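# Remove bike from floor rack, stand it on kickstand

## Task

Get the bike out of the floor rack (the rack is loose, not anchored) and leave it standing upright on its kickstand, touching no wall, furniture, loose object or the rack. The robot must release it and back away, the robot itself must not tip or be left leaning, and the bike has to stay up without the robot supporting it.

## Robot and tools

Robot: a Hello Robot Stretch 3 with one arm. It has a two-wheel base (0.33 m long, 0.34 m wide), a lift sliding on a mast, and a telescoping arm that reaches out to the robot's right side. The gripper only goes forward or back when the base drives, since the base cannot move sideways. On-the-spot turns pivot about the point between the drive wheels, 0.05 m behind the front edge; with arm retracted and wrist folded the swept radius is 0.28 m, and an unfolded level wrist reaches past that.

Frames: the base frame has its origin on the floor between the drive wheels, x forward, y left, z up. The odometry frame is the base frame as it was at the start. hand_pose is reported in the base frame, at the fingertip meeting point. Cameras: head_camera and nav_camera ride on the head (aimed by head_pan_rad and head_tilt_rad); wrist_camera is on the gripper.

Tool execute_actions takes "actions", a list run in order. Each action may have "robot" (one command, a list of up to 8 commands run in sequence, or {"stop": true}), "steps" (1 to 450 control steps at 30 per second, default 1) and "until" (an early-exit condition, allowed only with steps). An action with only steps is a wait. A command can contain:
- "base": exactly one key. translate_m is a relative drive in metres from where the base is when that command begins, positive forward, magnitude at most 1. rotate_rad is a relative turn in radians, positive counter-clockwise seen from above, magnitude at most 3.2.
- "joints": absolute targets, by name, not offsets; unnamed joints keep their targets. lift_m 0 to 1.1 (arm height on mast); arm_m 0 to 0.52 (extension); wrist_yaw_rad -1.345 to 4.42 (0 along the arm, positive toward the front, 3.0 folded over the base); wrist_pitch_rad -1.57 to 0.451 (0 level, negative tips fingertips down); wrist_roll_rad -2.911 to 2.911; gripper_m -0.089 to 0.179 (wider when higher; actual fingertip gap is smaller by about 0.007 near closed and 0.025 fully open, zero below 0.007); head_pan_rad -3.953 to 1.73 (0 ahead, positive left, -1.57 looks down the arm); head_tilt_rad -1.53 to 0.419 (negative looks down).
- "contact_limits": {"arm_m": effort percent 1 to 100}, how hard the arm may push before it halts; lower is gentler, valid until arm_m's next command.
In a list you may also insert {"pause_s": seconds, max 15}. Base and joint motions in one command start together and continue across later actions and your thinking; any new command takes over immediately and discards the remainder of an older list. An invalid argument rejects the entire call.

until: {"robot": {"status": "ended"}} fires when nothing reports moving and no list is running. You can also test fields, e.g. {"lift_m": [">", 0.3], "base_status": ["!=", "moving"]}, using =, !=, <, <=, >, >=; or {"any": {"status": "ended"}} fires when the first motion ends. Avoid "=" on readings.

zoom_image: {"camera": one of head_camera, nav_camera, wrist_camera, "region": [x0, y0, x1, y1]} in pixels from the top-left, at most 504 by 504; gives a detailed crop of the latest image.

finished_scene: {"scene": number} ends the scene permanently and reports success. Wait for all motion to end first; anything still moving is braked afterwards.

Results: each shows one moment plus one picture per camera. base_status shows travelled vs goal in brackets. Status words: moving, done (within tolerance), off_target (stopped short, possibly still pushing), contact_stop (arm or lift hit something and went slack), time_out, stopped, not_commanded, torque_fault (a wrist servo switched off for 10 s; joint limp, goals refused). joint_goals, measured_speeds, refusals, queue (idle/running/done/dropped/stopped) and queue_left are listed. Lines starting refused:, dropped: or replaced: explain what happened, counting from 0. robot.on_its_own appears when the robot changed a goal itself, a joint is slack or off, a motor strains at rest, or base_tilt has shifted 3 degrees or more. base_tilt gives forward/right lean in degrees. lidar_m: 12 distances in metres, 30-degree sectors counter-clockwise starting straight ahead (4th left, 7th behind, 10th right), in a plane 0.17 m above the floor. wrist_depth_mm and head_depth_mm: 7x7 grids of median depth. motor_effort: percent per motor, positive toward higher values, peak in brackets; noisy and offset.

Gripping: close to a gripper_m below the object's width; release by opening at least 0.02 above where the pads touched. Neither the reading nor done proves a hold.

Speed: base goes fast (0.30 m/s, 1.9 rad/s) only with lift_m under 0.30, arm_m under 0.03 and wrist_yaw_rad over 2.54; otherwise 0.10 m/s and 0.63 rad/s.

Cautions: fold or unfold the wrist only with lift_m 0.32 to 0.95, wrist_pitch_rad -0.4 and roll near 0; once folded the lift can drop to 0.25. With yaw below -0.4 keep pitch at -0.5 or lower. Pushing on something rigid with the gripper above about 0.45 m, pushing again after a contact_stop, driving while holding or hooking something fixed, or snagging furniture (especially reversing) can topple the robot. If it leans, reverse the last move in small steps, free the gripper, and lower lift_m to about 0.2. Avoid drops, slams, hard hits and long strong pushes; don't let the bike or rack fall.

Each tool is called after "Request:" by a JSON object that holds its "api" and its "payload".

## Session

Request:
{"api": "execute_actions", "payload": {"actions": []}}

Scene clock: 0.00 s.
robot.base_odometry: x=+0.000 y=+0.000 heading=+0.000 (m, m, rad; robot's odometry frame)
robot.turned_by_wheels: +0.000 (rad since the last result)
robot.turned_by_imu: +0.000 (rad since the last result)
robot.base_tilt: forward=-2.5 right=-1.3 (deg)
robot.lidar_m: 1.21 2.12 2.25 2.63 4.02 2.23 1.68 1.62 1.13 0.85 0.82 0.86
robot.head_depth_mm: 1045 1049 1047 1048 1046 1052 1056 / 1204 1205 1204 1209 1209 1206 1209 / 1413 1414 1420 1423 1421 1422 1431 / 1715 1715 1718 1726 1728 1733 1732 / 1965 2121 2131 2167 2161 2186 1994 / 1968 2071 2081 2072 2102 2120 2060 / 1922 1949 1982 1999 1998 2017 1980
robot.base_status: not_commanded
robot.joint_positions: lift_m=+0.486 arm_m=+0.001 wrist_yaw_rad=+2.851 wrist_pitch_rad=-0.332 wrist_roll_rad=-0.011 gripper_m=+0.037 head_pan_rad=-0.015 head_tilt_rad=+0.005
robot.joint_goals: lift_m=+0.486 arm_m=+0.001 wrist_yaw_rad=+2.851 wrist_pitch_rad=-0.332 wrist_roll_rad=-0.011 gripper_m=+0.037 head_pan_rad=-0.015 head_tilt_rad=+0.005
robot.joint_status: lift_m=not_commanded arm_m=not_commanded wrist_yaw_rad=not_commanded wrist_pitch_rad=not_commanded wrist_roll_rad=not_commanded gripper_m=not_commanded head_pan_rad=not_commanded head_tilt_rad=not_commanded
robot.measured_speeds: translate_m=+0.000 rotate_rad=+0.000 lift_m=+0.000 arm_m=+0.000 wrist_yaw_rad=+0.000 wrist_pitch_rad=+0.000 wrist_roll_rad=+0.000 head_pan_rad=+0.000 head_tilt_rad=+0.000
robot: refusals=0 queue=idle queue_left=0
robot.motor_effort: left_wheel=+1 right_wheel=+0 lift_m=+30 arm_m=+0 wrist_yaw_rad=+1 wrist_pitch_rad=+4 wrist_roll_rad=+0 gripper_m=-1 head_pan_rad=-1 head_tilt_rad=+2 (%)
robot.hand_pose: x=+0.0459 y=+0.0787 z=+0.5185 quat_wxyz=(+0.217, +0.703, +0.016, +0.677) (m; robot's base frame)
robot.wrist_depth_mm: - - - - - - - / - - - - - - - / - - - - - - - / - - - - - - - / 970 - - 946 - 942 966 / 797 - 794 797 801 781 778 / 679 670 659 659 655 653 663
pictures: head_camera (sideways: a quarter turn clockwise sets it upright), nav_camera (sideways: a quarter turn counterclockwise sets it upright), wrist_camera
Images, in order (width x height): head_camera 896x504, nav_camera 672x504, wrist_camera 644x364.

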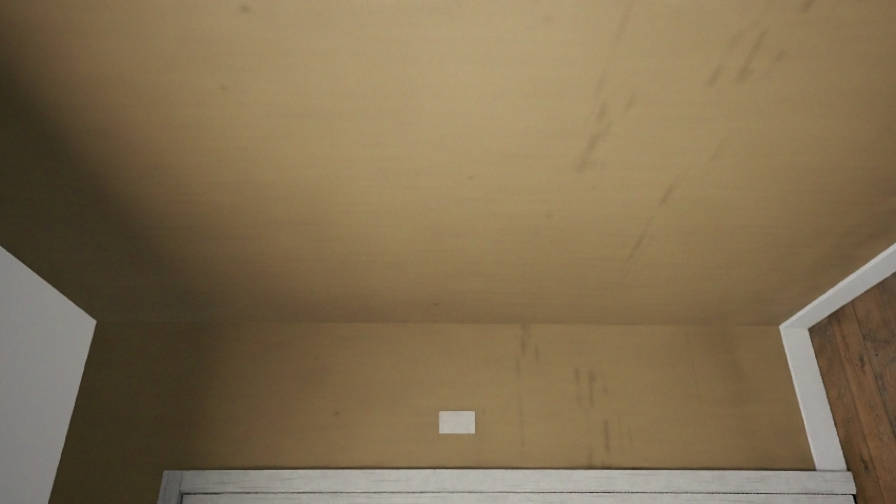

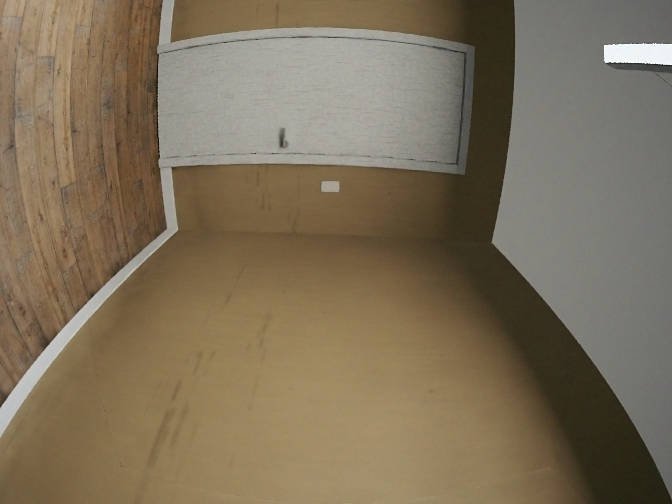

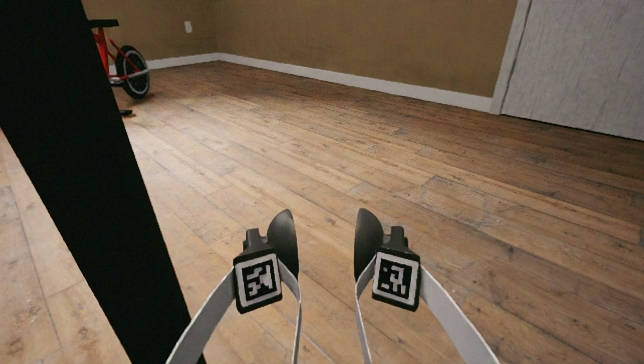

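Request:
{"api": "execute_actions", "payload": {"actions": [{"robot":{"base":{"rotate_rad":2.0},"joints":{"head_tilt_rad":-0.5,"head_pan_rad":0,"lift_m":0.27,"wrist_pitch_rad":-0.4,"wrist_yaw_rad":3.0}},"steps":450,"until":{"robot":{"status":"ended"}}}]}}

Scene clock: 3.63 s.
robot.base_odometry: x=+0.000 y=+0.000 heading=+2.000 (m, m, rad; robot's odometry frame)
robot.turned_by_wheels: +2.000 (rad since the last result)
robot.turned_by_imu: +2.003 (rad since the last result)
robot.base_tilt: forward=-2.3 right=-1.3 (deg)
robot.lidar_m: 2.06 2.53 1.73 1.62 1.28 0.88 0.82 0.84 1.08 2.12 2.16 2.80
robot.head_depth_mm: 3336 3645 3751 2525 1887 1517 1263 / 3342 3578 3516 2527 1887 1513 1263 / 3261 3600 3305 2410 1890 1505 1262 / 3263 3544 3799 2301 1883 1515 1258 / 3279 3563 3742 2511 1884 1512 1263 / 3263 3542 3736 2527 1894 1513 1260 / 3212 3484 3722 2507 1890 1509 1270
robot.base_status: done (rotate_rad +1.9999 of +2.0000)
robot.joint_positions: lift_m=+0.270 arm_m=+0.001 wrist_yaw_rad=+2.998 wrist_pitch_rad=-0.413 wrist_roll_rad=-0.011 gripper_m=+0.037 head_pan_rad=-0.007 head_tilt_rad=-0.494
robot.joint_goals: lift_m=+0.270 arm_m=+0.001 wrist_yaw_rad=+3.000 wrist_pitch_rad=-0.400 wrist_roll_rad=-0.011 gripper_m=+0.037 head_pan_rad=+0.000 head_tilt_rad=-0.500
robot.joint_status: lift_m=done arm_m=not_commanded wrist_yaw_rad=done wrist_pitch_rad=done wrist_roll_rad=not_commanded gripper_m=not_commanded head_pan_rad=done head_tilt_rad=done
robot.measured_speeds: translate_m=+0.000 rotate_rad=+0.000 lift_m=+0.000 arm_m=+0.000 wrist_yaw_rad=+0.000 wrist_pitch_rad=+0.000 wrist_roll_rad=+0.000 head_pan_rad=+0.000 head_tilt_rad=+0.000
robot: refusals=0 queue=done queue_left=0
robot.motor_effort: left_wheel=-2(10) right_wheel=+3(11) lift_m=+27(31) arm_m=+0(0) wrist_yaw_rad=+2(3) wrist_pitch_rad=+4(4) wrist_roll_rad=+0(0) gripper_m=+0(0) head_pan_rad=+5(8) head_tilt_rad=-2(21) (%)
robot.hand_pose: x=+0.0109 y=+0.0769 z=+0.2840 quat_wxyz=(+0.194, +0.697, +0.096, +0.684) (m; robot's base frame)
robot.wrist_depth_mm: - - - - - - - / - - - - - - - / 983 906 935 944 888 911 886 / 709 721 713 688 687 686 683 / 591 560 - 573 583 564 556 / 481 495 - - 471 470 469 / 430 - - - 406 407 403
pictures: head_camera (sideways: a quarter turn clockwise sets it upright), nav_camera (sideways: a quarter turn counterclockwise sets it upright), wrist_camera
Images, in order (width x height): head_camera 896x504, nav_camera 672x504, wrist_camera 644x364.

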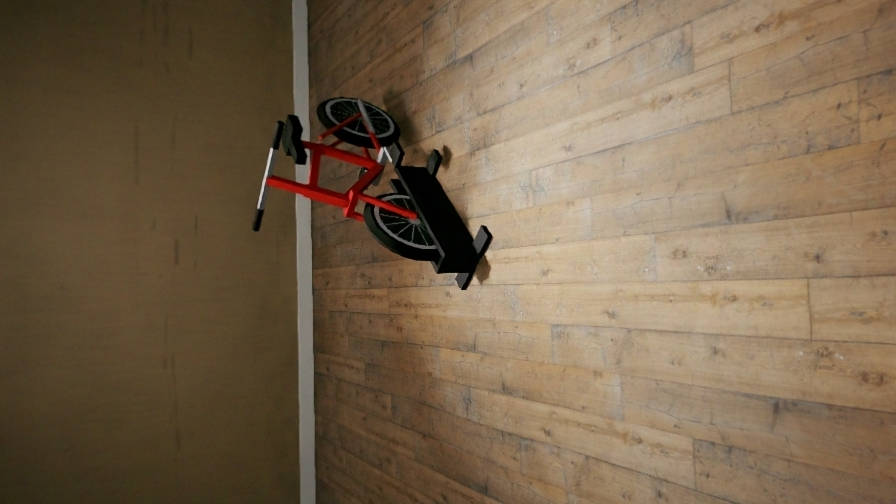

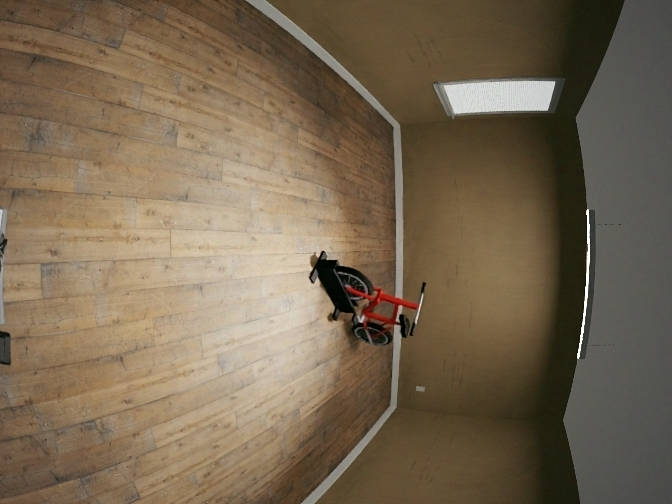

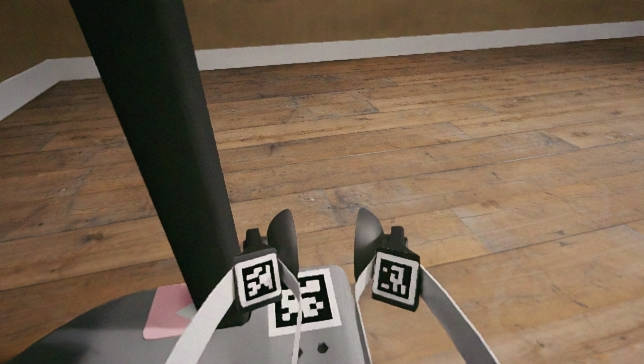

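Request:
{"api": "zoom_image", "payload": {"camera": "head_camera", "region": [240,80,510,300]}}

Region (240, 80, 510, 300) of head_camera's 896x504 image, scaled by 1.867, with more detail than that image has; it fills the top 411 rows of this view, and the rest is white.

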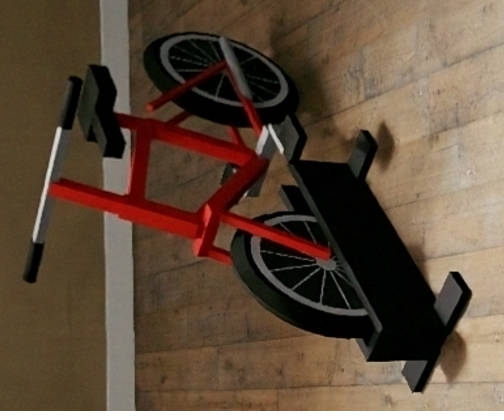

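Request:
{"api": "execute_actions", "payload": {"actions": [{"robot":[{"base":{"rotate_rad":-0.41}},{"base":{"translate_m":1}},{"base":{"translate_m":1}},{"base":{"translate_m":0.55}},{"base":{"rotate_rad":2.9},"joints":{"head_pan_rad":-1.57,"head_tilt_rad":-0.95}}],"steps":450,"until":{"robot":{"status":"ended"}}},{"steps":450,"until":{"robot":{"status":"ended"}}}]}}

Scene clock: 21.80 s.
robot.base_odometry: x=-0.049 y=+2.549 heading=-1.793 (m, m, rad; robot's odometry frame)
robot.turned_by_wheels: +2.490 (rad since the last result)
robot.turned_by_imu: +2.495 (rad since the last result)
robot.base_tilt: forward=-2.3 right=-1.3 (deg)
robot.lidar_m: 3.30 3.06 1.85 1.10 0.95 0.96 1.12 1.70 0.63 0.61 0.65 0.89
robot.head_depth_mm: 1759 1958 1754 1519 1339 1207 1091 / 1928 2036 1751 1530 1341 1204 1119 / 2126 2073 1761 1524 1301 1207 - / 2334 2086 1760 1529 1300 1221 - / 2462 2085 1760 1105 1323 1206 1091 / 2535 2081 1760 1092 1305 1207 1094 / 2547 2085 1761 1253 1285 1205 1098
robot.base_status: done (rotate_rad +2.8999 of +2.9000)
robot.joint_positions: lift_m=+0.270 arm_m=+0.001 wrist_yaw_rad=+2.999 wrist_pitch_rad=-0.413 wrist_roll_rad=-0.011 gripper_m=+0.037 head_pan_rad=-1.563 head_tilt_rad=-0.938
robot.joint_goals: lift_m=+0.270 arm_m=+0.001 wrist_yaw_rad=+3.000 wrist_pitch_rad=-0.400 wrist_roll_rad=-0.011 gripper_m=+0.037 head_pan_rad=-1.570 head_tilt_rad=-0.950
robot.joint_status: lift_m=done arm_m=not_commanded wrist_yaw_rad=done wrist_pitch_rad=done wrist_roll_rad=not_commanded gripper_m=not_commanded head_pan_rad=done head_tilt_rad=done
robot.measured_speeds: translate_m=+0.000 rotate_rad=+0.000 lift_m=+0.000 arm_m=+0.000 wrist_yaw_rad=+0.000 wrist_pitch_rad=+0.000 wrist_roll_rad=+0.000 head_pan_rad=+0.000 head_tilt_rad=+0.000
robot: refusals=0 queue=done queue_left=0
robot.motor_effort: left_wheel=-2(13) right_wheel=+3(13) lift_m=+27(27) arm_m=+0(1) wrist_yaw_rad=+2(2) wrist_pitch_rad=+4(4) wrist_roll_rad=+0(0) gripper_m=-1(0) head_pan_rad=-3(52) head_tilt_rad=-4(18) (%)
robot.hand_pose: x=+0.0108 y=+0.0768 z=+0.2840 quat_wxyz=(+0.194, +0.696, +0.097, +0.684) (m; robot's base frame)
robot.wrist_depth_mm: 690 - - - - - - / 728 - - - - - - / 748 843 926 933 904 898 883 / 706 712 704 709 681 683 682 / 575 571 - 578 579 562 549 / 486 492 - - 471 468 464 / 417 - - - 406 403 403
pictures: head_camera (sideways: a quarter turn clockwise sets it upright), nav_camera (sideways: a quarter turn counterclockwise sets it upright), wrist_camera
Images, in order (width x height): head_camera 896x504, nav_camera 672x504, wrist_camera 644x364.

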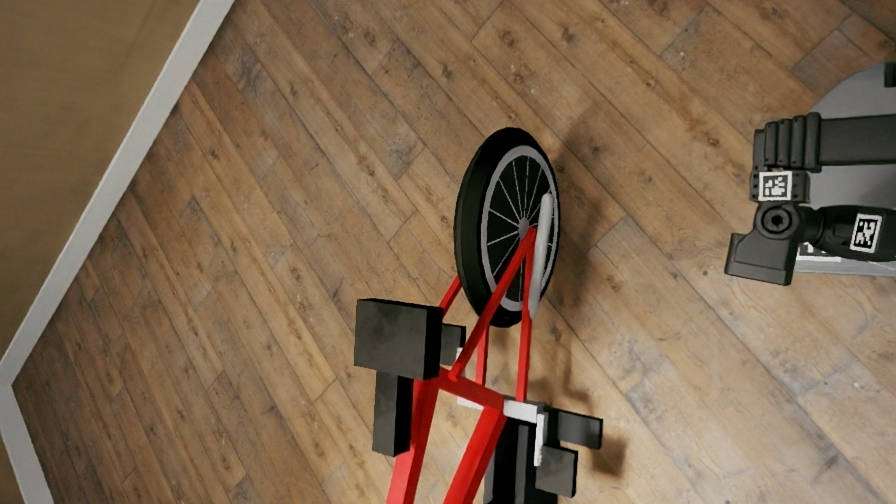

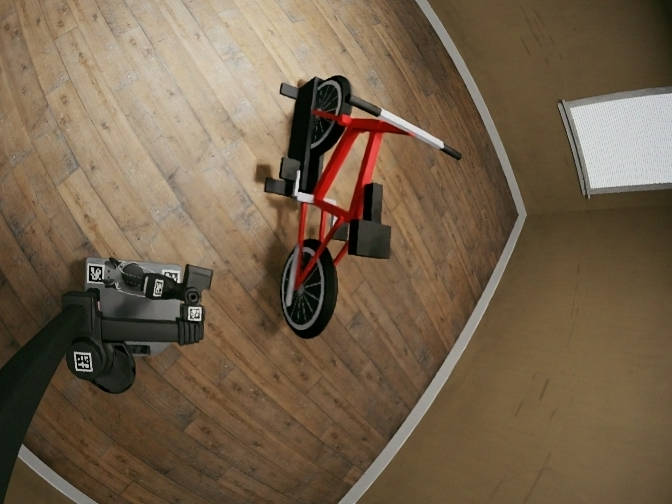

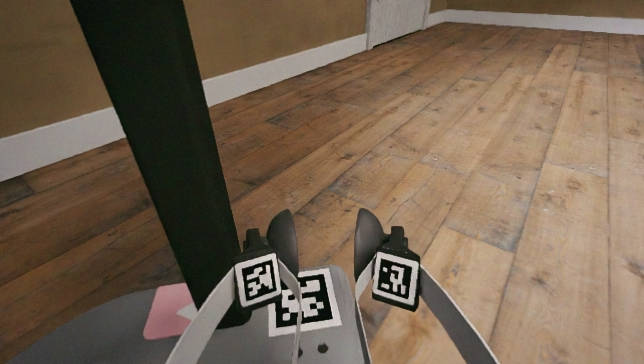

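Request:
{"api": "execute_actions", "payload": {"actions": [{"robot":[{"joints":{"lift_m":0.4,"gripper_m":0.0},"base":{"rotate_rad":-0.07}},{"joints":{"wrist_yaw_rad":0,"wrist_roll_rad":0}}],"steps":450,"until":{"robot":{"status":"ended"}}}]}}

Scene clock: 26.33 s.
robot.base_odometry: x=-0.049 y=+2.549 heading=-1.863 (m, m, rad; robot's odometry frame)
robot.turned_by_wheels: -0.070 (rad since the last result)
robot.turned_by_imu: -0.071 (rad since the last result)
robot.base_tilt: forward=-2.5 right=-1.4 (deg)
robot.lidar_m: 3.18 3.08 2.07 1.14 0.96 0.95 1.07 1.71 1.71 0.61 0.62 0.83
robot.head_depth_mm: 1690 1913 1751 1522 1339 1198 1090 / 1839 2014 1750 1527 1340 1211 - / 2001 2080 1764 1519 1322 1220 - / 2220 2073 1758 1527 1302 1202 1107 / 2377 2083 1763 1142 1302 1210 1090 / 2512 2073 1768 1009 1348 1209 1091 / 2541 2085 1762 1154 1287 1203 1092
robot.base_status: done (rotate_rad -0.0699 of -0.0700)
robot.joint_positions: lift_m=+0.400 arm_m=+0.001 wrist_yaw_rad=+0.002 wrist_pitch_rad=-0.413 wrist_roll_rad=-0.007 gripper_m=+0.000 head_pan_rad=-1.563 head_tilt_rad=-0.939
robot.joint_goals: lift_m=+0.400 arm_m=+0.001 wrist_yaw_rad=+0.000 wrist_pitch_rad=-0.400 wrist_roll_rad=+0.000 gripper_m=+0.000 head_pan_rad=-1.570 head_tilt_rad=-0.950
robot.joint_status: lift_m=done arm_m=not_commanded wrist_yaw_rad=done wrist_pitch_rad=done wrist_roll_rad=done gripper_m=done head_pan_rad=done head_tilt_rad=done
robot.measured_speeds: translate_m=+0.000 rotate_rad=+0.000 lift_m=+0.000 arm_m=+0.000 wrist_yaw_rad=+0.000 wrist_pitch_rad=+0.000 wrist_roll_rad=+0.000 head_pan_rad=+0.000 head_tilt_rad=+0.000
robot: refusals=0 queue=done queue_left=0
robot.motor_effort: left_wheel=+4(8) right_wheel=-3(7) lift_m=+33(34) arm_m=+0(0) wrist_yaw_rad=-1(3) wrist_pitch_rad=+4(4) wrist_roll_rad=+3(3) gripper_m=-2(78) head_pan_rad=-5(4) head_tilt_rad=-4(4) (%)
robot.hand_pose: x=-0.0210 y=-0.3709 z=+0.4137 quat_wxyz=(+0.695, +0.146, -0.689, -0.144) (m; robot's base frame)
robot.wrist_depth_mm: 343 - - - - - - / 337 - - - - - - / 409 - 395 407 - - - / 457 554 413 434 865 917 893 / 447 467 450 469 701 742 733 / 511 623 591 - 643 606 605 / 530 537 532 533 543 540 527
pictures: head_camera (sideways: a quarter turn clockwise sets it upright), nav_camera (sideways: a quarter turn counterclockwise sets it upright), wrist_camera
Images, in order (width x height): head_camera 896x504, nav_camera 672x504, wrist_camera 644x364.

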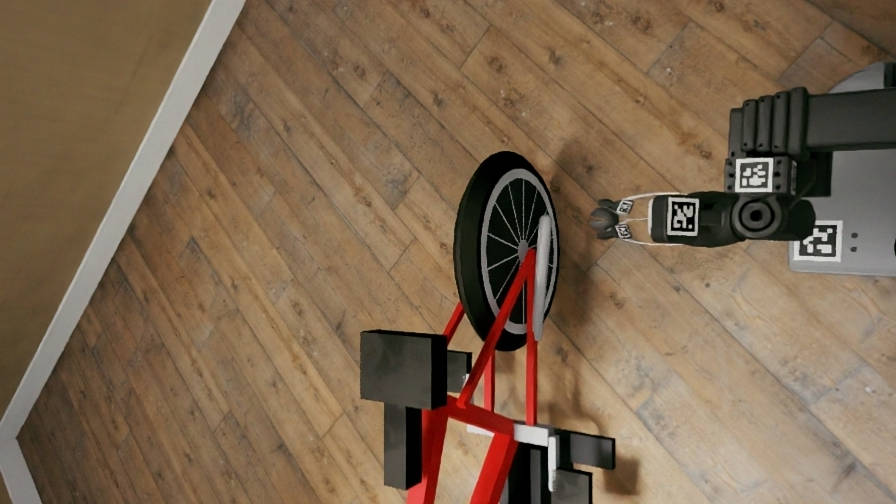

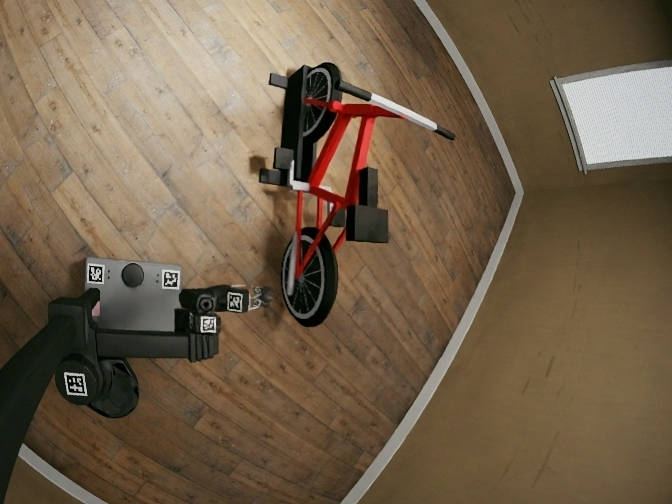

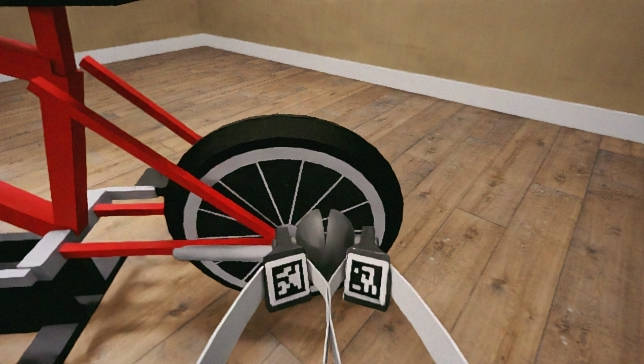

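Request:
{"api": "execute_actions", "payload": {"actions": [{"robot":{"joints":{"lift_m":0.24,"arm_m":0.12,"head_tilt_rad":-1.1,"head_pan_rad":-1.7},"base":{"translate_m":-0.01}},"steps":450,"until":{"robot":{"status":"ended"}}}]}}

Scene clock: 28.63 s.
robot.base_odometry: x=-0.046 y=+2.559 heading=-1.863 (m, m, rad; robot's odometry frame)
robot.turned_by_wheels: +0.000 (rad since the last result)
robot.turned_by_imu: +0.000 (rad since the last result)
robot.base_tilt: forward=-2.4 right=-1.3 (deg)
robot.lidar_m: 3.18 3.08 2.05 1.13 0.95 0.95 1.06 1.71 1.70 0.61 0.62 0.83
robot.head_depth_mm: 1709 1719 1538 1391 1272 1170 - / 1812 1711 1534 1390 1271 1198 - / 1877 1723 1542 1393 1292 - - / 1943 1725 1541 1241 1244 1202 - / 1949 1720 1541 1183 1278 1174 1090 / 1947 1718 1496 1344 1277 1175 1091 / 1959 1735 908 1229 1277 1174 1094
robot.base_status: done (translate_m -0.0100 of -0.0100)
robot.joint_positions: lift_m=+0.240 arm_m=+0.120 wrist_yaw_rad=+0.001 wrist_pitch_rad=-0.413 wrist_roll_rad=-0.007 gripper_m=+0.000 head_pan_rad=-1.693 head_tilt_rad=-1.086
robot.joint_goals: lift_m=+0.240 arm_m=+0.120 wrist_yaw_rad=+0.000 wrist_pitch_rad=-0.400 wrist_roll_rad=+0.000 gripper_m=+0.000 head_pan_rad=-1.700 head_tilt_rad=-1.100
robot.joint_status: lift_m=done arm_m=done wrist_yaw_rad=done wrist_pitch_rad=done wrist_roll_rad=done gripper_m=done head_pan_rad=done head_tilt_rad=done
robot.measured_speeds: translate_m=+0.000 rotate_rad=+0.000 lift_m=+0.000 arm_m=+0.000 wrist_yaw_rad=+0.000 wrist_pitch_rad=+0.000 wrist_roll_rad=+0.000 head_pan_rad=+0.000 head_tilt_rad=+0.000
robot: refusals=0 queue=done queue_left=0
robot.motor_effort: left_wheel=+3(5) right_wheel=-3(8) lift_m=+27(33) arm_m=+5(8) wrist_yaw_rad=+0(1) wrist_pitch_rad=+4(4) wrist_roll_rad=+3(3) gripper_m=-2(2) head_pan_rad=-4(22) head_tilt_rad=-5(16) (%)
robot.hand_pose: x=-0.0213 y=-0.4896 z=+0.2539 quat_wxyz=(+0.695, +0.146, -0.689, -0.144) (m; robot's base frame)
robot.wrist_depth_mm: - 212 213 219 - - - / 221 228 231 235 250 - - / 260 243 256 261 271 847 824 / 330 278 273 291 302 627 636 / 476 270 268 311 482 518 512 / 444 425 367 - 448 429 435 / 387 383 377 377 376 375 377
pictures: head_camera (sideways: a quarter turn clockwise sets it upright), nav_camera (sideways: a quarter turn counterclockwise sets it upright), wrist_camera
Images, in order (width x height): head_camera 896x504, nav_camera 672x504, wrist_camera 644x364.

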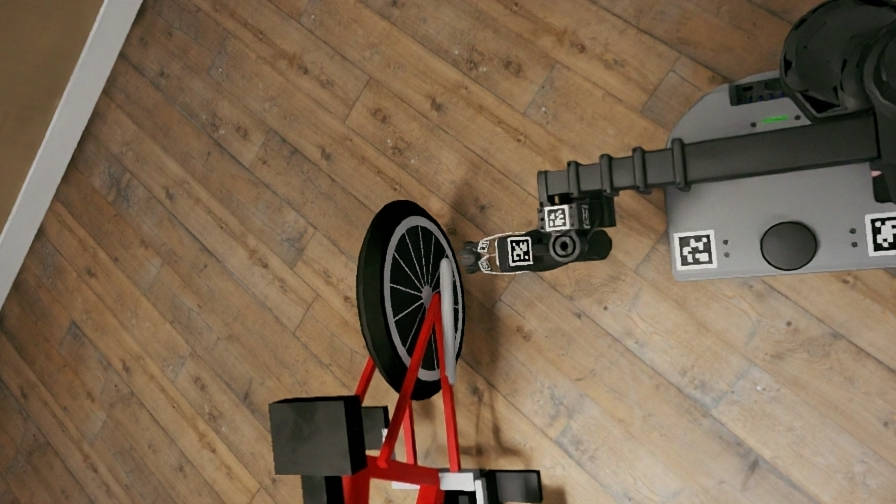

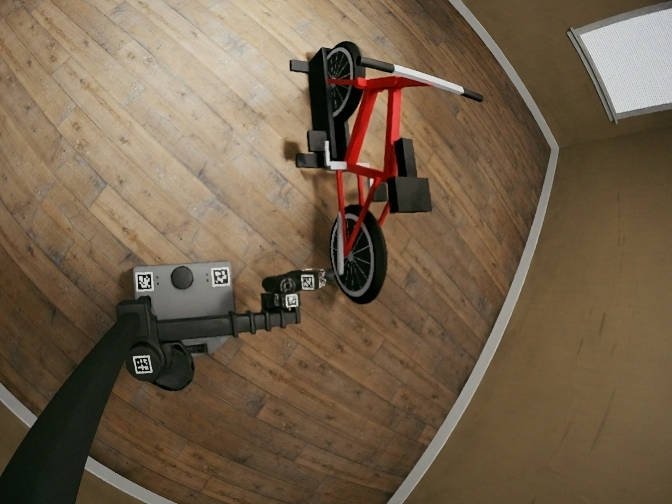

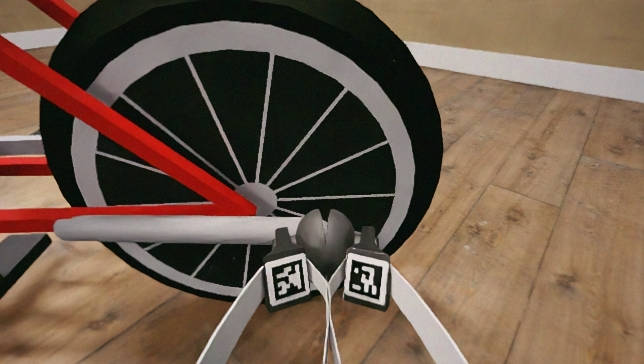

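Request:
{"api": "execute_actions", "payload": {"actions": [{"robot":[{"joints":{"arm_m":0.175},"base":{"translate_m":0.02}},{"joints":{"lift_m":0.17}}],"steps":450,"until":{"robot":{"status":"ended"}}}]}}

Scene clock: 30.93 s.
robot.base_odometry: x=-0.052 y=+2.540 heading=-1.863 (m, m, rad; robot's odometry frame)
robot.turned_by_wheels: +0.000 (rad since the last result)
robot.turned_by_imu: +0.000 (rad since the last result)
robot.base_tilt: forward=-2.6 right=-1.4 (deg)
robot.lidar_m: 3.14 3.07 2.08 1.15 0.96 0.96 1.08 1.72 1.71 0.61 0.63 0.84
robot.head_depth_mm: 1718 1707 1530 1391 1266 1175 1107 / 1838 1711 1537 1394 1269 1199 - / 1894 1721 1537 1375 1273 - - / 1946 1723 1541 1244 1257 1201 - / 1935 1720 1541 1199 1272 1175 1087 / 1947 1722 1234 1336 1279 1176 1088 / 1937 1724 962 1283 1278 1175 1092
robot.base_status: done (translate_m +0.0200 of +0.0200)
robot.joint_positions: lift_m=+0.188 arm_m=+0.174 wrist_yaw_rad=-0.002 wrist_pitch_rad=-0.370 wrist_roll_rad=-0.007 gripper_m=+0.000 head_pan_rad=-1.693 head_tilt_rad=-1.087
robot.joint_goals: lift_m=+0.188 arm_m=+0.175 wrist_yaw_rad=+0.000 wrist_pitch_rad=-0.400 wrist_roll_rad=+0.000 gripper_m=+0.000 head_pan_rad=-1.700 head_tilt_rad=-1.100
robot.joint_status: lift_m=contact_stop arm_m=done wrist_yaw_rad=done wrist_pitch_rad=done wrist_roll_rad=done gripper_m=done head_pan_rad=done head_tilt_rad=done
robot.measured_speeds: translate_m=+0.000 rotate_rad=+0.001 lift_m=-0.011 arm_m=+0.000 wrist_yaw_rad=+0.000 wrist_pitch_rad=+0.216 wrist_roll_rad=+0.000 head_pan_rad=+0.000 head_tilt_rad=+0.000
robot: refusals=0 queue=dropped queue_left=0
robot.on_its_own: lift_m is slack since a contact_stop, until your next command for it (your +0.170 is given up)
robot.motor_effort: left_wheel=+1(9) right_wheel=+1(4) lift_m=+26(27) arm_m=+10(11) wrist_yaw_rad=+1(3) wrist_pitch_rad=-16(16) wrist_roll_rad=+3(3) gripper_m=-2(2) head_pan_rad=-4(5) head_tilt_rad=-5(5) (%)
robot.hand_pose: x=-0.0219 y=-0.5493 z=+0.2115 quat_wxyz=(+0.697, +0.130, -0.693, -0.131) (m; robot's base frame)
robot.wrist_depth_mm: 164 166 168 171 176 - 960 / 161 180 184 186 189 - - / 192 188 199 203 207 706 797 / 210 214 211 223 228 550 590 / 191 189 187 238 252 449 471 / 399 267 270 - 375 393 394 / 345 337 315 320 338 335 333
pictures: head_camera (sideways: a quarter turn clockwise sets it upright), nav_camera (sideways: a quarter turn counterclockwise sets it upright), wrist_camera
Images, in order (width x height): head_camera 896x504, nav_camera 672x504, wrist_camera 644x364.

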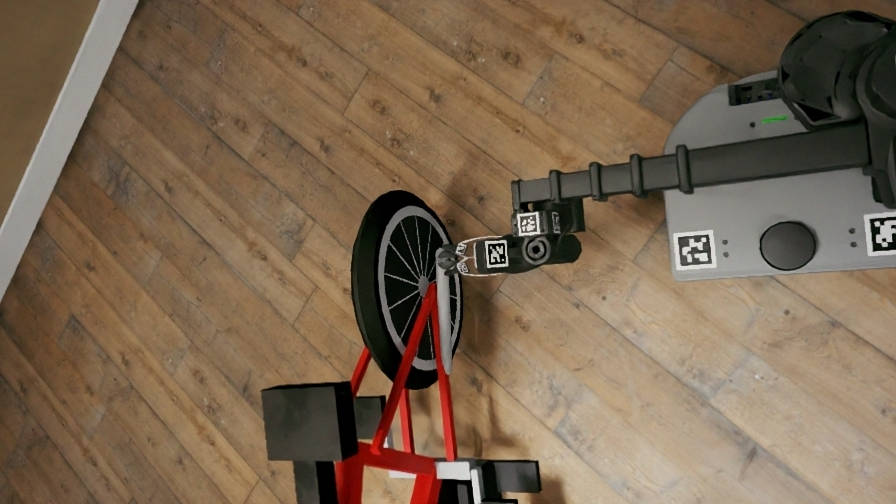

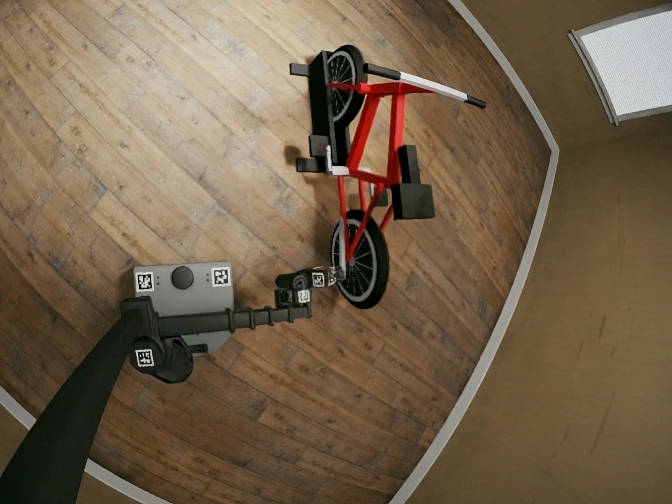

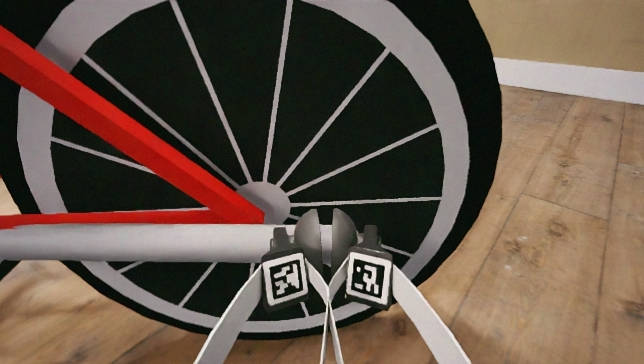

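Request:
{"api": "execute_actions", "payload": {"actions": [{"robot":{"joints":{"lift_m":0.13}},"steps":100,"until":{"robot":{"status":"ended"}}},{"steps":10}]}}

Request:
{"api": "zoom_image", "payload": {"camera": "head_camera", "region": [340,200,560,420]}}

Scene clock: 31.50 s.
robot.base_odometry: x=-0.052 y=+2.540 heading=-1.863 (m, m, rad; robot's odometry frame)
robot.turned_by_wheels: +0.000 (rad since the last result)
robot.turned_by_imu: +0.000 (rad since the last result)
robot.base_tilt: forward=-2.4 right=-1.3 (deg)
robot.lidar_m: 3.15 3.08 2.09 1.15 0.96 0.96 1.09 1.72 1.71 0.61 0.63 0.84
robot.head_depth_mm: 1719 1715 1541 1389 1272 1176 1110 / 1827 1715 1538 1395 1274 1199 - / 1884 1712 1543 1371 1271 - - / 1948 1724 1537 1245 1256 1197 - / 1938 1727 1539 1206 1279 1173 1091 / 1945 1722 1239 1345 1278 1177 1088 / 1937 1732 965 1296 1281 1174 1091
robot.base_status: done (translate_m +0.0200 of +0.0200)
robot.joint_positions: lift_m=+0.189 arm_m=+0.174 wrist_yaw_rad=-0.001 wrist_pitch_rad=-0.368 wrist_roll_rad=-0.007 gripper_m=+0.000 head_pan_rad=-1.693 head_tilt_rad=-1.087
robot.joint_goals: lift_m=+0.189 arm_m=+0.175 wrist_yaw_rad=+0.000 wrist_pitch_rad=-0.400 wrist_roll_rad=+0.000 gripper_m=+0.000 head_pan_rad=-1.700 head_tilt_rad=-1.100
robot.joint_status: lift_m=contact_stop arm_m=done wrist_yaw_rad=done wrist_pitch_rad=done wrist_roll_rad=done gripper_m=done head_pan_rad=done head_tilt_rad=done
robot.measured_speeds: translate_m=+0.000 rotate_rad=+0.000 lift_m=+0.002 arm_m=+0.000 wrist_yaw_rad=+0.000 wrist_pitch_rad=+0.000 wrist_roll_rad=+0.000 head_pan_rad=+0.000 head_tilt_rad=+0.000
robot: refusals=0 queue=dropped queue_left=0
robot.on_its_own: lift_m is slack since a contact_stop, until your next command for it (your +0.130 is given up)
robot.motor_effort: left_wheel=+2(2) right_wheel=-2(1) lift_m=+27(27) arm_m=+9(9) wrist_yaw_rad=+2(2) wrist_pitch_rad=-12(13) wrist_roll_rad=+3(3) gripper_m=-2(3) head_pan_rad=-4(5) head_tilt_rad=-4(4) (%)
robot.hand_pose: x=-0.0218 y=-0.5497 z=+0.2130 quat_wxyz=(+0.698, +0.129, -0.693, -0.130) (m; robot's base frame)
robot.wrist_depth_mm: 167 168 171 173 178 - 947 / 161 181 184 187 190 - - / 194 191 200 204 210 713 806 / 211 216 213 226 230 544 588 / 193 190 189 - 256 455 467 / 401 265 272 - 375 393 394 / 342 333 321 323 342 341 336
pictures: head_camera (sideways: a quarter turn clockwise sets it upright), nav_camera (sideways: a quarter turn counterclockwise sets it upright), wrist_camera
Images, in order (width x height): head_camera 896x504, nav_camera 672x504, wrist_camera 644x364.

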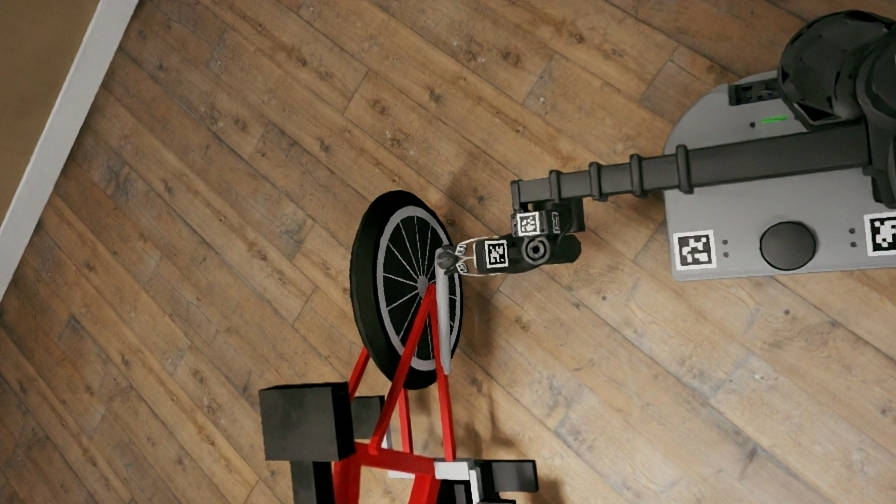

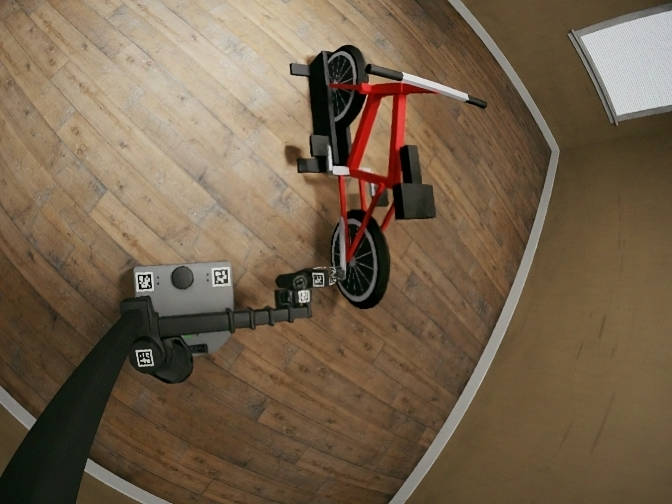

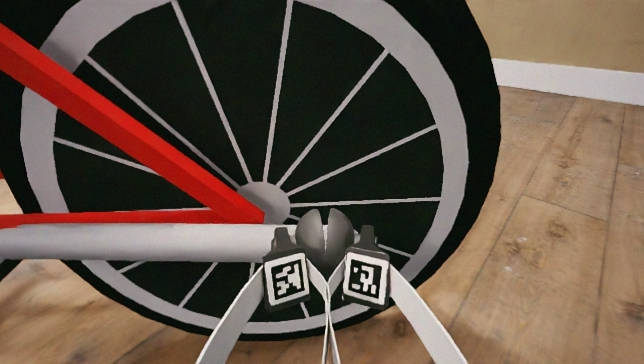

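Region (340, 200, 560, 420) of head_camera's 896x504 image, scaled by 2.291, with more detail than that image has.

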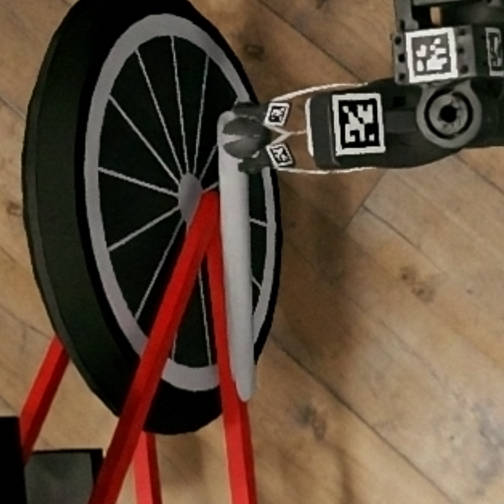

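Request:
{"api": "execute_actions", "payload": {"actions": [{"robot":{"joints":{"lift_m":0.195,"wrist_pitch_rad":-0.7,"arm_m":0.19}},"steps":50,"until":{"robot":{"status":"ended"}}}]}}

Scene clock: 32.53 s.
robot.base_odometry: x=-0.052 y=+2.540 heading=-1.863 (m, m, rad; robot's odometry frame)
robot.turned_by_wheels: +0.000 (rad since the last result)
robot.turned_by_imu: +0.002 (rad since the last result)
robot.base_tilt: forward=-3.1 right=-2.4 (deg)
robot.lidar_m: 3.17 3.06 2.07 1.15 0.96 0.96 1.08 1.72 1.71 0.55 0.59 0.84
robot.head_depth_mm: 1724 1740 1554 1393 1269 1172 1106 / 1848 1749 1554 1407 1278 1203 - / 1924 1755 1565 1389 1282 - - / 1976 1755 1567 1235 1267 1202 - / 2008 1766 1573 1205 1284 1183 1094 / 2030 1760 1261 1361 1294 1188 1096 / 2027 1780 936 1302 1293 1184 1097
robot.base_status: done (translate_m +0.0200 of +0.0200)
robot.joint_positions: lift_m=+0.203 arm_m=+0.189 wrist_yaw_rad=+0.000 wrist_pitch_rad=-0.552 wrist_roll_rad=-0.007 gripper_m=+0.000 head_pan_rad=-1.694 head_tilt_rad=-1.087
robot.joint_goals: lift_m=+0.203 arm_m=+0.190 wrist_yaw_rad=+0.000 wrist_pitch_rad=-0.700 wrist_roll_rad=+0.000 gripper_m=+0.000 head_pan_rad=-1.700 head_tilt_rad=-1.100
robot.joint_status: lift_m=contact_stop arm_m=done wrist_yaw_rad=done wrist_pitch_rad=off_target wrist_roll_rad=done gripper_m=done head_pan_rad=done head_tilt_rad=done
robot.measured_speeds: translate_m=+0.000 rotate_rad=+0.000 lift_m=+0.015 arm_m=+0.000 wrist_yaw_rad=+0.000 wrist_pitch_rad=+0.024 wrist_roll_rad=+0.000 head_pan_rad=+0.000 head_tilt_rad=+0.000
robot: refusals=0 queue=dropped queue_left=0
robot.on_its_own: lift_m is slack since a contact_stop, until your next command for it (your +0.195 is given up)
robot.motor_effort: left_wheel=+2(3) right_wheel=-1(2) lift_m=+10(28) arm_m=+10(17) wrist_yaw_rad=+0(2) wrist_pitch_rad=-54(82) wrist_roll_rad=+3(3) gripper_m=-2(3) head_pan_rad=-4(4) head_tilt_rad=-6(5) (%)
robot.hand_pose: x=-0.0215 y=-0.5397 z=+0.1868 quat_wxyz=(+0.683, +0.194, -0.678, -0.192) (m; robot's base frame)
robot.wrist_depth_mm: 160 162 164 167 171 188 958 / 157 176 183 186 189 206 767 / 198 182 203 208 213 558 605 / 213 215 208 238 244 481 488 / 408 192 190 224 287 414 412 / 379 364 323 349 363 362 356 / 328 330 328 326 315 316 314
pictures: head_camera (sideways: a quarter turn clockwise sets it upright), nav_camera (sideways: a quarter turn counterclockwise sets it upright), wrist_camera
Images, in order (width x height): head_camera 896x504, nav_camera 672x504, wrist_camera 644x364.

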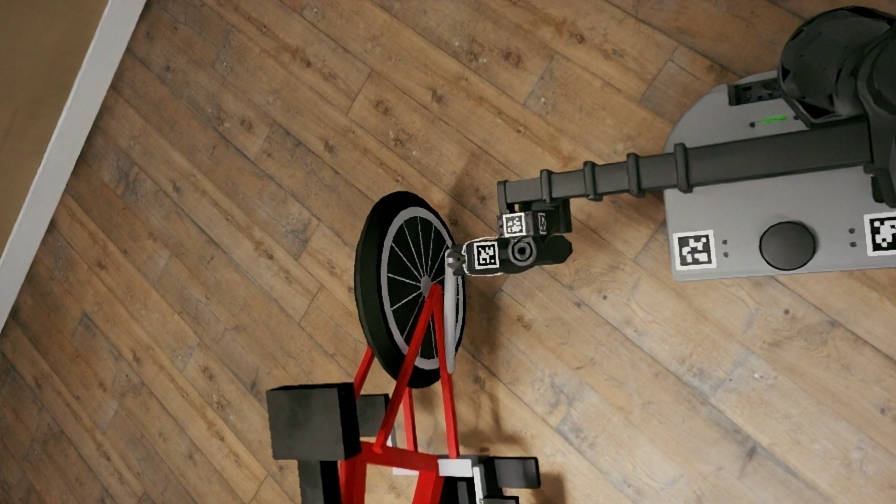

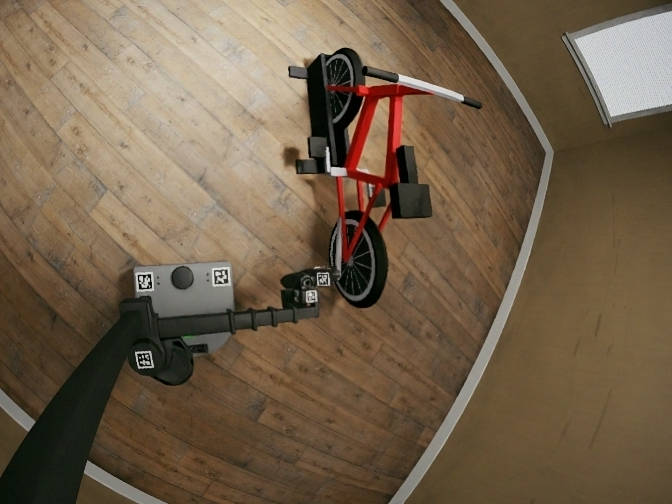

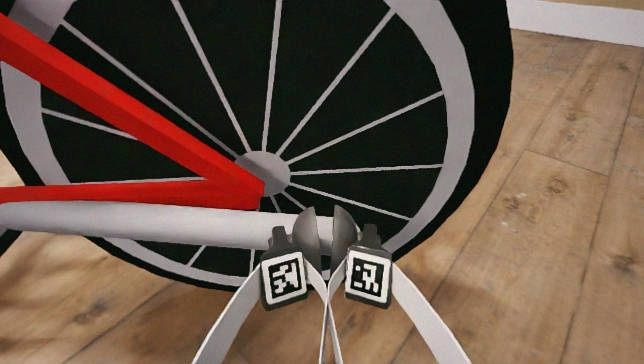

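Request:
{"api": "execute_actions", "payload": {"actions": [{"robot":[{"joints":{"lift_m":0.245,"wrist_pitch_rad":-0.58,"arm_m":0.2}},{"joints":{"wrist_pitch_rad":-1.1,"arm_m":0.275}}],"steps":90,"until":{"robot":{"status":"ended"}}}]}}

Scene clock: 35.43 s.
robot.base_odometry: x=-0.052 y=+2.540 heading=-1.863 (m, m, rad; robot's odometry frame)
robot.turned_by_wheels: +0.000 (rad since the last result)
robot.turned_by_imu: -0.006 (rad since the last result)
robot.base_tilt: forward=-2.4 right=-1.2 (deg)
robot.lidar_m: 3.15 3.06 2.10 1.15 0.96 0.96 1.08 1.72 1.71 0.61 0.63 0.84
robot.head_depth_mm: 1719 1706 1535 1389 1269 1171 - / 1827 1713 1538 1387 1274 1198 - / 1882 1727 1530 1388 1275 - - / 1943 1719 1536 1203 1275 1199 - / 1944 1723 1535 1215 1271 1174 1086 / 1944 1720 1118 1358 1279 1179 1084 / 1949 1722 966 1293 1278 1172 1092
robot.base_status: done (translate_m +0.0200 of +0.0200)
robot.joint_positions: lift_m=+0.245 arm_m=+0.275 wrist_yaw_rad=+0.001 wrist_pitch_rad=-1.101 wrist_roll_rad=-0.007 gripper_m=+0.000 head_pan_rad=-1.695 head_tilt_rad=-1.088
robot.joint_goals: lift_m=+0.245 arm_m=+0.275 wrist_yaw_rad=+0.000 wrist_pitch_rad=-1.100 wrist_roll_rad=+0.000 gripper_m=+0.000 head_pan_rad=-1.700 head_tilt_rad=-1.100
robot.joint_status: lift_m=done arm_m=done wrist_yaw_rad=done wrist_pitch_rad=done wrist_roll_rad=done gripper_m=done head_pan_rad=done head_tilt_rad=done
robot.measured_speeds: translate_m=+0.000 rotate_rad=+0.000 lift_m=+0.000 arm_m=+0.000 wrist_yaw_rad=+0.000 wrist_pitch_rad=+0.000 wrist_roll_rad=+0.000 head_pan_rad=+0.000 head_tilt_rad=+0.000
robot: refusals=0 queue=done queue_left=0
robot.motor_effort: left_wheel=+2(11) right_wheel=-1(16) lift_m=+33(33) arm_m=+5(21) wrist_yaw_rad=+0(3) wrist_pitch_rad=+0(54) wrist_roll_rad=+3(3) gripper_m=-1(3) head_pan_rad=-3(5) head_tilt_rad=-5(4) (%)
robot.hand_pose: x=-0.0215 y=-0.5141 z=+0.1442 quat_wxyz=(+0.605, +0.372, -0.600, -0.369) (m; robot's base frame)
robot.wrist_depth_mm: 135 122 147 158 163 168 379 / 127 127 127 127 206 350 356 / 331 246 256 267 332 338 339 / 324 324 322 323 327 321 325 / 310 305 309 - 308 307 308 / 295 295 294 - 297 295 297 / 284 282 284 283 282 280 282
pictures: head_camera (sideways: a quarter turn clockwise sets it upright), nav_camera (sideways: a quarter turn counterclockwise sets it upright), wrist_camera
Images, in order (width x height): head_camera 896x504, nav_camera 672x504, wrist_camera 644x364.

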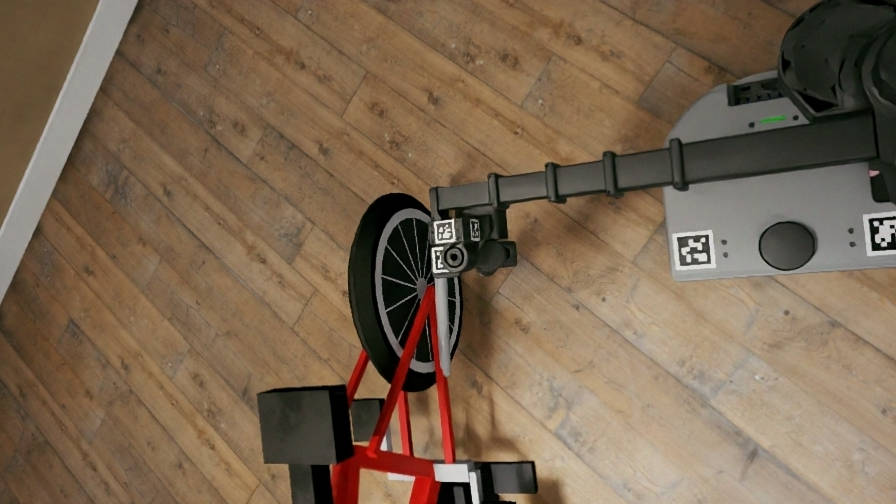

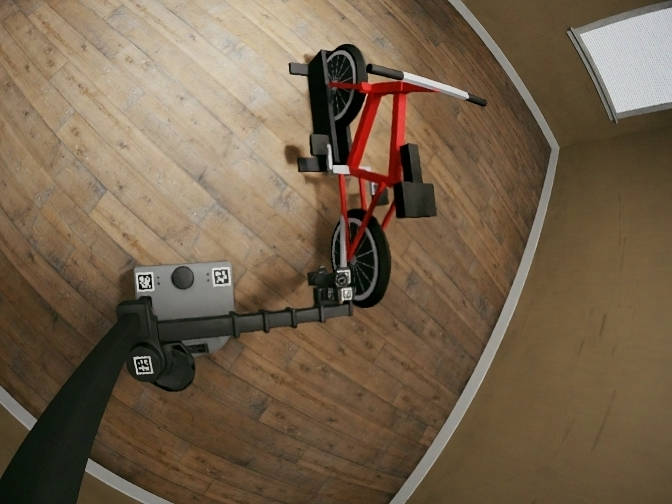

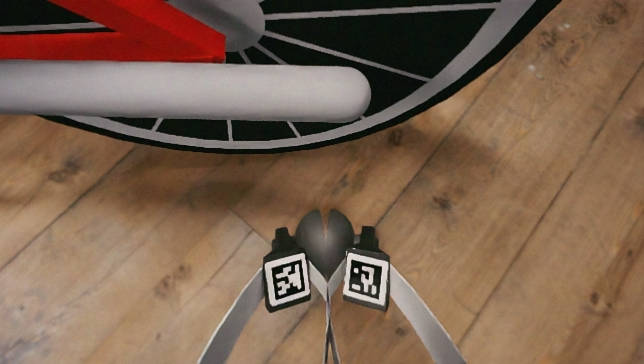

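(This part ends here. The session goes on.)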